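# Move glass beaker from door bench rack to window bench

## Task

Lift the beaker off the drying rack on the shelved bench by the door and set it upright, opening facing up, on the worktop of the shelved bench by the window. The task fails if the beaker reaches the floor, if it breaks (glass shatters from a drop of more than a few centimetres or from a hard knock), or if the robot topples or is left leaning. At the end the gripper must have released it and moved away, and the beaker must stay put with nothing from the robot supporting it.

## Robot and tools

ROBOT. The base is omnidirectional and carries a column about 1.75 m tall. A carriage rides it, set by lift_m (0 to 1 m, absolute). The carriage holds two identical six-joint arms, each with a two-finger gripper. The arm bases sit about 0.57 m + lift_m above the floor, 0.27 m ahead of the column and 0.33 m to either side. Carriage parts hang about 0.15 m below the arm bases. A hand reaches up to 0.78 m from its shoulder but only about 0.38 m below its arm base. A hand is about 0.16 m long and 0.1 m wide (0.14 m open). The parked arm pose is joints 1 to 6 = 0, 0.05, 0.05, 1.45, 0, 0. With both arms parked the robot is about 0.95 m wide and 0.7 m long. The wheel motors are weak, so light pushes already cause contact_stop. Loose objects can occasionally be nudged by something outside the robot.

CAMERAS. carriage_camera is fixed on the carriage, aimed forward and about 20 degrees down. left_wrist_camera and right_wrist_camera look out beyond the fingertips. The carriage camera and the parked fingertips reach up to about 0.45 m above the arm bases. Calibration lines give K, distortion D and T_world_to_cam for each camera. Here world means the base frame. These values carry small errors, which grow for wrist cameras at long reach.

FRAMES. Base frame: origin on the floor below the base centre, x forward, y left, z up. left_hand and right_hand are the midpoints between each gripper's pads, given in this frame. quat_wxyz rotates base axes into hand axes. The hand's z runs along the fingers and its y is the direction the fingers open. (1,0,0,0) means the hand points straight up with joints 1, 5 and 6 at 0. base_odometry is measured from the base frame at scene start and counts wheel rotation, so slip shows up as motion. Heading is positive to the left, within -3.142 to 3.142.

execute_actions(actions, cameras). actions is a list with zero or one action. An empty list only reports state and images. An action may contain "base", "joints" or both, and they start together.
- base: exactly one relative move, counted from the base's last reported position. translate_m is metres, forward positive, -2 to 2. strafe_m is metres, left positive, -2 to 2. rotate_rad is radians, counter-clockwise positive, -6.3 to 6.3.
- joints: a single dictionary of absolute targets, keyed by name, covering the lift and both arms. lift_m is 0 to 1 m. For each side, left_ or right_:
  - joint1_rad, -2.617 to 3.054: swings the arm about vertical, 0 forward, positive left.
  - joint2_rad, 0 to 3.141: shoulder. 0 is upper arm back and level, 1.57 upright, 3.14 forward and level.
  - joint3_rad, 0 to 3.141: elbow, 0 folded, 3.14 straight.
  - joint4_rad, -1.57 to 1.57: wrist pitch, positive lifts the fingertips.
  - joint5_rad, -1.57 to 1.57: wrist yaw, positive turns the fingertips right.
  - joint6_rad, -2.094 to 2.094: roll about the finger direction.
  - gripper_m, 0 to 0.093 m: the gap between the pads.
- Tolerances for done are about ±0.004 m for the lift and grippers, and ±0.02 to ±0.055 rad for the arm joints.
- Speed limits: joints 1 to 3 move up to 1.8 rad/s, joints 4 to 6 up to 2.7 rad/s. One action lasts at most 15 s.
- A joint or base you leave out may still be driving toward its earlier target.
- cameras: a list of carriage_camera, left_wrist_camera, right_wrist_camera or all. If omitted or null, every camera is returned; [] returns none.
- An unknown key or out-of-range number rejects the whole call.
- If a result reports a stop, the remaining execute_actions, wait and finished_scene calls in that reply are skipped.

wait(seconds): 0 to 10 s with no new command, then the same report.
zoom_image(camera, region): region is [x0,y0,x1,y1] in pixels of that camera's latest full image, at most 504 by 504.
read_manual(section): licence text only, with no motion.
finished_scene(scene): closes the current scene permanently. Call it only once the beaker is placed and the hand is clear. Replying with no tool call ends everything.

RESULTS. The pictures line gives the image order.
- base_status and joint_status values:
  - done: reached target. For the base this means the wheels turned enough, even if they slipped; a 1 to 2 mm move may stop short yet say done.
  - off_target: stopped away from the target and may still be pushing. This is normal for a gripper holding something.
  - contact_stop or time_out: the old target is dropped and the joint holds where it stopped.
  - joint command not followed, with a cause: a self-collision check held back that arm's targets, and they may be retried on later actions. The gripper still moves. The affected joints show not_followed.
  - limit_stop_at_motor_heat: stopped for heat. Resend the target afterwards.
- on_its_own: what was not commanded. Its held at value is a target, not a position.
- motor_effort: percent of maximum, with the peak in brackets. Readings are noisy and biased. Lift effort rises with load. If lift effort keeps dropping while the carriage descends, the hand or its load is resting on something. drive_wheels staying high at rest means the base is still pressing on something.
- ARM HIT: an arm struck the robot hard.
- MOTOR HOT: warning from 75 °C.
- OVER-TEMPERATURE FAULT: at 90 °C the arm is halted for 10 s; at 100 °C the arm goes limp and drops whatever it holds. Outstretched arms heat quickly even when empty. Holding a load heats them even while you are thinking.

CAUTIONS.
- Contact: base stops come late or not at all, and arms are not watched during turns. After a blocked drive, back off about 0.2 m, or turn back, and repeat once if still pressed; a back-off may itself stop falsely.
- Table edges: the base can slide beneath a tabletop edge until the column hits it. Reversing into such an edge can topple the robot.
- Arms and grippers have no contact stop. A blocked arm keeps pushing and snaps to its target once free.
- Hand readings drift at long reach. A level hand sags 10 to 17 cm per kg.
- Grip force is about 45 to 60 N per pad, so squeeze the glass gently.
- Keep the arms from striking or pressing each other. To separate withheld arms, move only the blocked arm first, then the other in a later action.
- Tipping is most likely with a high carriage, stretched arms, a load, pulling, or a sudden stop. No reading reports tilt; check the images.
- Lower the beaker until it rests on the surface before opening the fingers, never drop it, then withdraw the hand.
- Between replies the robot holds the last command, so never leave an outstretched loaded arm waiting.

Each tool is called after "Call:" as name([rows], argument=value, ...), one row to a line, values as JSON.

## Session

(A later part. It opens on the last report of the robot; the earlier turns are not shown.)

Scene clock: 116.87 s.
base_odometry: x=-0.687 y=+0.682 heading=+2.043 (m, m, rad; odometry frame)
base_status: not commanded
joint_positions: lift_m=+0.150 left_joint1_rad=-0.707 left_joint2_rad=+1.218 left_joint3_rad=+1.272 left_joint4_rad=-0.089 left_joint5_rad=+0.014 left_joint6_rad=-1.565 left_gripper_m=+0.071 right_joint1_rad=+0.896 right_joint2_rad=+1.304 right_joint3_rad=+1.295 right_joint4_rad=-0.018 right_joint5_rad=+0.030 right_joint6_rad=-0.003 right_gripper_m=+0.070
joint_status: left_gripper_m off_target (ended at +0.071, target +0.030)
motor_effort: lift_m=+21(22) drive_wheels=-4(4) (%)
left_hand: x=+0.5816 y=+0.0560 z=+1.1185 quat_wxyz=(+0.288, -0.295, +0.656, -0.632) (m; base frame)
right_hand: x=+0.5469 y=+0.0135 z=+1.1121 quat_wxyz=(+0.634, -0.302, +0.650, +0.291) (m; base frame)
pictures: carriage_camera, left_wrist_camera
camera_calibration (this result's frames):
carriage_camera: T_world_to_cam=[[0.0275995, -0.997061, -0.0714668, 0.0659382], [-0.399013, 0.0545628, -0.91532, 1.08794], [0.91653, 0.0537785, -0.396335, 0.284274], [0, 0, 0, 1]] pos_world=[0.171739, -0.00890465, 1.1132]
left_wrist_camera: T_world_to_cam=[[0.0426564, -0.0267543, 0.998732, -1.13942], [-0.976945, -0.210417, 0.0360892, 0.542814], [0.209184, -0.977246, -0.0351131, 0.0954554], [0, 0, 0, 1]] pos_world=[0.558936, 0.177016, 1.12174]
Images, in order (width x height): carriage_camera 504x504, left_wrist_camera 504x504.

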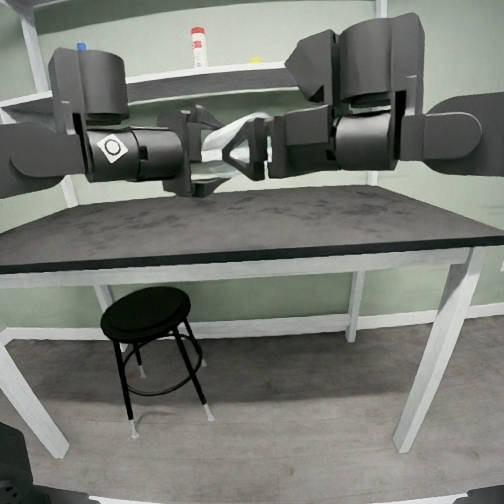

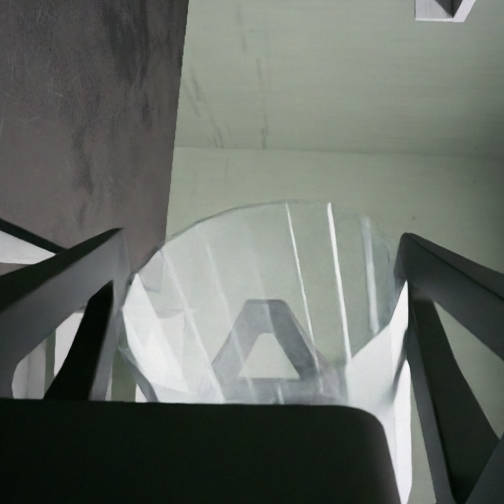

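Call:
execute_actions([
  {"joints":{"right_gripper_m":0.093}},
], cameras=[])

Call:
execute_actions([
  {"joints":{"right_joint2_rad":0.8,"right_joint3_rad":0.8}},
], cameras=[])

Call:
execute_actions([
  {"joints":{"right_joint1_rad":0,"right_joint2_rad":0.05,"right_joint3_rad":0.05,"right_joint4_rad":1.45,"left_joint6_rad":0,"left_joint1_rad":-0.3}},
], cameras=["carriage_camera","left_wrist_camera"])

Scene clock: 122.40 s.
base_odometry: x=-0.687 y=+0.682 heading=+2.043 (m, m, rad; odometry frame)
base_status: not commanded
joint_positions: lift_m=+0.150 left_joint1_rad=-0.707 left_joint2_rad=+1.218 left_joint3_rad=+1.272 left_joint4_rad=-0.092 left_joint5_rad=+0.014 left_joint6_rad=-1.565 left_gripper_m=+0.071 right_joint1_rad=+0.896 right_joint2_rad=+1.304 right_joint3_rad=+1.295 right_joint4_rad=-0.018 right_joint5_rad=+0.030 right_joint6_rad=-0.003 right_gripper_m=+0.093
joint_status: all done
motor_effort: lift_m=+21(21) drive_wheels=-4(4) (%)
left_hand: x=+0.5816 y=+0.0560 z=+1.1178 quat_wxyz=(+0.287, -0.295, +0.657, -0.631) (m; base frame)
right_hand: x=+0.5469 y=+0.0135 z=+1.1121 quat_wxyz=(+0.634, -0.302, +0.650, +0.291) (m; base frame)
pictures: none
No camera images: the call's "cameras" was empty. Leave "cameras" out to get every camera's image.

Scene clock: 123.50 s.
base_odometry: x=-0.687 y=+0.682 heading=+2.043 (m, m, rad; odometry frame)
base_status: not commanded
joint_positions: lift_m=+0.150 left_joint1_rad=-0.707 left_joint2_rad=+1.218 left_joint3_rad=+1.272 left_joint4_rad=-0.094 left_joint5_rad=+0.014 left_joint6_rad=-1.565 left_gripper_m=+0.071 right_joint1_rad=+0.896 right_joint2_rad=+0.814 right_joint3_rad=+0.817 right_joint4_rad=-0.014 right_joint5_rad=+0.030 right_joint6_rad=-0.003 right_gripper_m=+0.093
joint_status: all done
motor_effort: lift_m=+22(21) drive_wheels=-4(4) (%)
left_hand: x=+0.5815 y=+0.0561 z=+1.1174 quat_wxyz=(+0.287, -0.295, +0.658, -0.631) (m; base frame)
right_hand: x=+0.4767 y=-0.0742 z=+1.0562 quat_wxyz=(+0.639, -0.299, +0.645, +0.294) (m; base frame)
pictures: none
No camera images: the call's "cameras" was empty. Leave "cameras" out to get every camera's image.

Scene clock: 125.23 s.
base_odometry: x=-0.687 y=+0.682 heading=+2.043 (m, m, rad; odometry frame)
base_status: not commanded
joint_positions: lift_m=+0.150 left_joint1_rad=-0.304 left_joint2_rad=+1.218 left_joint3_rad=+1.272 left_joint4_rad=-0.095 left_joint5_rad=+0.017 left_joint6_rad=-0.006 left_gripper_m=+0.071 right_joint1_rad=+0.007 right_joint2_rad=+0.061 right_joint3_rad=+0.069 right_joint4_rad=+1.442 right_joint5_rad=+0.029 right_joint6_rad=-0.003 right_gripper_m=+0.093
joint_status: all done
motor_effort: lift_m=+21(21) drive_wheels=-4(4) (%)
left_hand: x=+0.6629 y=+0.2007 z=+1.1172 quat_wxyz=(+0.683, +0.113, +0.712, -0.113) (m; base frame)
right_hand: x=+0.2976 y=-0.3329 z=+1.1286 quat_wxyz=(+0.998, +0.014, +0.060, +0.001) (m; base frame)
pictures: carriage_camera, left_wrist_camera
camera_calibration (this result's frames):
carriage_camera: T_world_to_cam=[[0.0275995, -0.997061, -0.0714668, 0.0659382], [-0.399013, 0.0545628, -0.91532, 1.08794], [0.91653, 0.0537785, -0.396335, 0.284274], [0, 0, 0, 1]] pos_world=[0.171739, -0.00890465, 1.1132]
left_wrist_camera: T_world_to_cam=[[-0.301737, -0.953186, 0.0197755, 0.370199], [-0.603157, 0.174787, -0.778236, 1.2374], [0.738347, -0.246751, -0.62766, 0.384363], [0, 0, 0, 1]] pos_world=[0.574256, 0.231429, 1.19692]
Images, in order (width x height): carriage_camera 504x504, left_wrist_camera 504x504.

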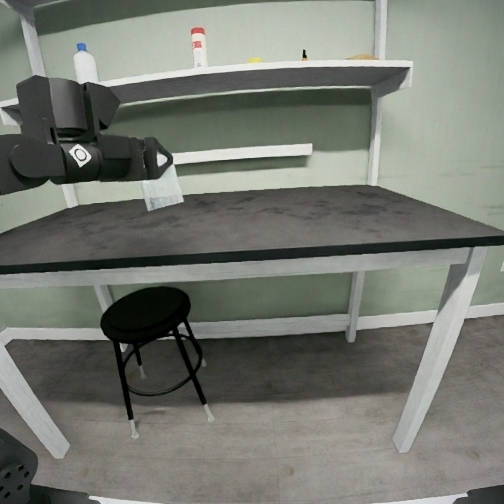

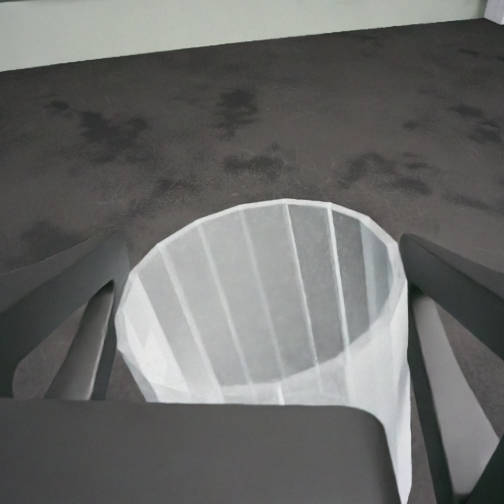

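Call:
execute_actions([
  {"joints":{"left_joint2_rad":1.8,"left_joint3_rad":1.85,"left_joint4_rad":-0.22}},
], cameras=["carriage_camera"])

Scene clock: 130.47 s.
base_odometry: x=-0.687 y=+0.682 heading=+2.043 (m, m, rad; odometry frame)
base_status: not commanded
joint_positions: lift_m=+0.150 left_joint1_rad=-0.304 left_joint2_rad=+1.813 left_joint3_rad=+1.806 left_joint4_rad=-0.250 left_joint5_rad=+0.017 left_joint6_rad=-0.006 left_gripper_m=+0.071 right_joint1_rad=+0.007 right_joint2_rad=+0.061 right_joint3_rad=+0.069 right_joint4_rad=+1.442 right_joint5_rad=+0.029 right_joint6_rad=-0.003 right_gripper_m=+0.093
joint_status: all done
motor_effort: lift_m=+21(21) drive_wheels=-4(5) (%)
left_hand: x=+0.8067 y=+0.1555 z=+1.0583 quat_wxyz=(+0.602, +0.123, +0.782, -0.101) (m; base frame)
right_hand: x=+0.2976 y=-0.3329 z=+1.1286 quat_wxyz=(+0.998, +0.014, +0.060, +0.001) (m; base frame)
pictures: carriage_camera
camera_calibration (this result's frames):
carriage_camera: T_world_to_cam=[[0.0275995, -0.997061, -0.0714668, 0.0659382], [-0.399013, 0.0545628, -0.91532, 1.08794], [0.91653, 0.0537785, -0.396335, 0.284274], [0, 0, 0, 1]] pos_world=[0.171739, -0.00890465, 1.1132]
Images, in order (width x height): carriage_camera 504x504.

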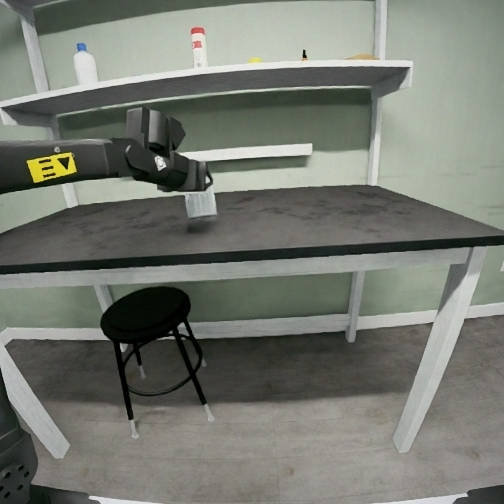

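Call:
execute_actions([
  {"joints":{"lift_m":0.125}},
], cameras=["carriage_camera"])

Scene clock: 132.90 s.
base_odometry: x=-0.687 y=+0.682 heading=+2.043 (m, m, rad; odometry frame)
base_status: not commanded
joint_positions: lift_m=+0.125 left_joint1_rad=-0.304 left_joint2_rad=+1.816 left_joint3_rad=+1.822 left_joint4_rad=-0.256 left_joint5_rad=+0.017 left_joint6_rad=-0.006 left_gripper_m=+0.071 right_joint1_rad=+0.007 right_joint2_rad=+0.061 right_joint3_rad=+0.067 right_joint4_rad=+1.443 right_joint5_rad=+0.028 right_joint6_rad=-0.003 right_gripper_m=+0.093
joint_status: all done
motor_effort: lift_m=+22(22) drive_wheels=-4(5) (%)
left_hand: x=+0.8069 y=+0.1555 z=+1.0382 quat_wxyz=(+0.605, +0.122, +0.780, -0.102) (m; base frame)
right_hand: x=+0.2983 y=-0.3328 z=+1.1028 quat_wxyz=(+0.998, +0.014, +0.061, +0.001) (m; base frame)
pictures: carriage_camera
camera_calibration (this result's frames):
carriage_camera: T_world_to_cam=[[0.0275995, -0.997061, -0.0714668, 0.0641475], [-0.399013, 0.0545628, -0.91532, 1.06501], [0.91653, 0.0537785, -0.396335, 0.274343], [0, 0, 0, 1]] pos_world=[0.171739, -0.00890465, 1.08814]
Images, in order (width x height): carriage_camera 504x504.

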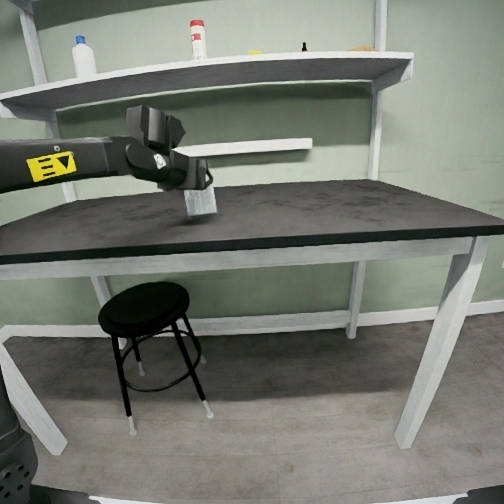

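Call:
execute_actions([
  {"joints":{"left_gripper_m":0.093}},
], cameras=[])

Call:
execute_actions([
  {"base":{"translate_m":-0.3}},
], cameras=["carriage_camera"])

Scene clock: 136.07 s.
base_odometry: x=-0.687 y=+0.682 heading=+2.043 (m, m, rad; odometry frame)
base_status: not commanded
joint_positions: lift_m=+0.125 left_joint1_rad=-0.304 left_joint2_rad=+1.816 left_joint3_rad=+1.822 left_joint4_rad=-0.243 left_joint5_rad=+0.018 left_joint6_rad=-0.006 left_gripper_m=+0.093 right_joint1_rad=+0.007 right_joint2_rad=+0.061 right_joint3_rad=+0.067 right_joint4_rad=+1.443 right_joint5_rad=+0.028 right_joint6_rad=-0.003 right_gripper_m=+0.093
joint_status: all done
motor_effort: lift_m=+22(22) drive_wheels=-4(4) (%)
left_hand: x=+0.8076 y=+0.1551 z=+1.0412 quat_wxyz=(+0.610, +0.122, +0.776, -0.103) (m; base frame)
right_hand: x=+0.2983 y=-0.3328 z=+1.1028 quat_wxyz=(+0.998, +0.014, +0.061, +0.001) (m; base frame)
pictures: none
No camera images: the call's "cameras" was empty. Leave "cameras" out to get every camera's image.

Scene clock: 138.63 s.
base_odometry: x=-0.551 y=+0.415 heading=+2.043 (m, m, rad; odometry frame)
base_status: done
joint_positions: lift_m=+0.125 left_joint1_rad=-0.303 left_joint2_rad=+1.813 left_joint3_rad=+1.822 left_joint4_rad=-0.233 left_joint5_rad=+0.018 left_joint6_rad=-0.006 left_gripper_m=+0.093 right_joint1_rad=+0.007 right_joint2_rad=+0.061 right_joint3_rad=+0.067 right_joint4_rad=+1.445 right_joint5_rad=+0.027 right_joint6_rad=-0.003 right_gripper_m=+0.093
joint_status: not commanded
motor_effort: lift_m=+22(21) drive_wheels=-3(55) (%)
left_hand: x=+0.8076 y=+0.1558 z=+1.0450 quat_wxyz=(+0.615, +0.121, +0.772, -0.103) (m; base frame)
right_hand: x=+0.2976 y=-0.3327 z=+1.1029 quat_wxyz=(+0.998, +0.013, +0.060, +0.001) (m; base frame)
pictures: carriage_camera
camera_calibration (this result's frames):
carriage_camera: T_world_to_cam=[[0.0275995, -0.997061, -0.0714668, 0.0641475], [-0.399013, 0.0545628, -0.91532, 1.06501], [0.91653, 0.0537785, -0.396335, 0.274343], [0, 0, 0, 1]] pos_world=[0.171739, -0.00890465, 1.08814]
Images, in order (width x height): carriage_camera 504x504.

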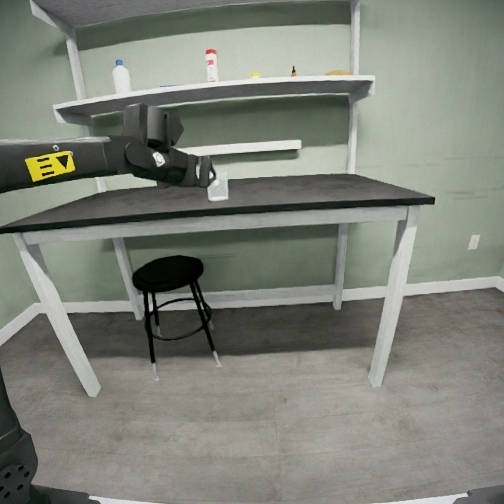

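Call:
finished_scene(scene=1)

The scene is finished: the task was done.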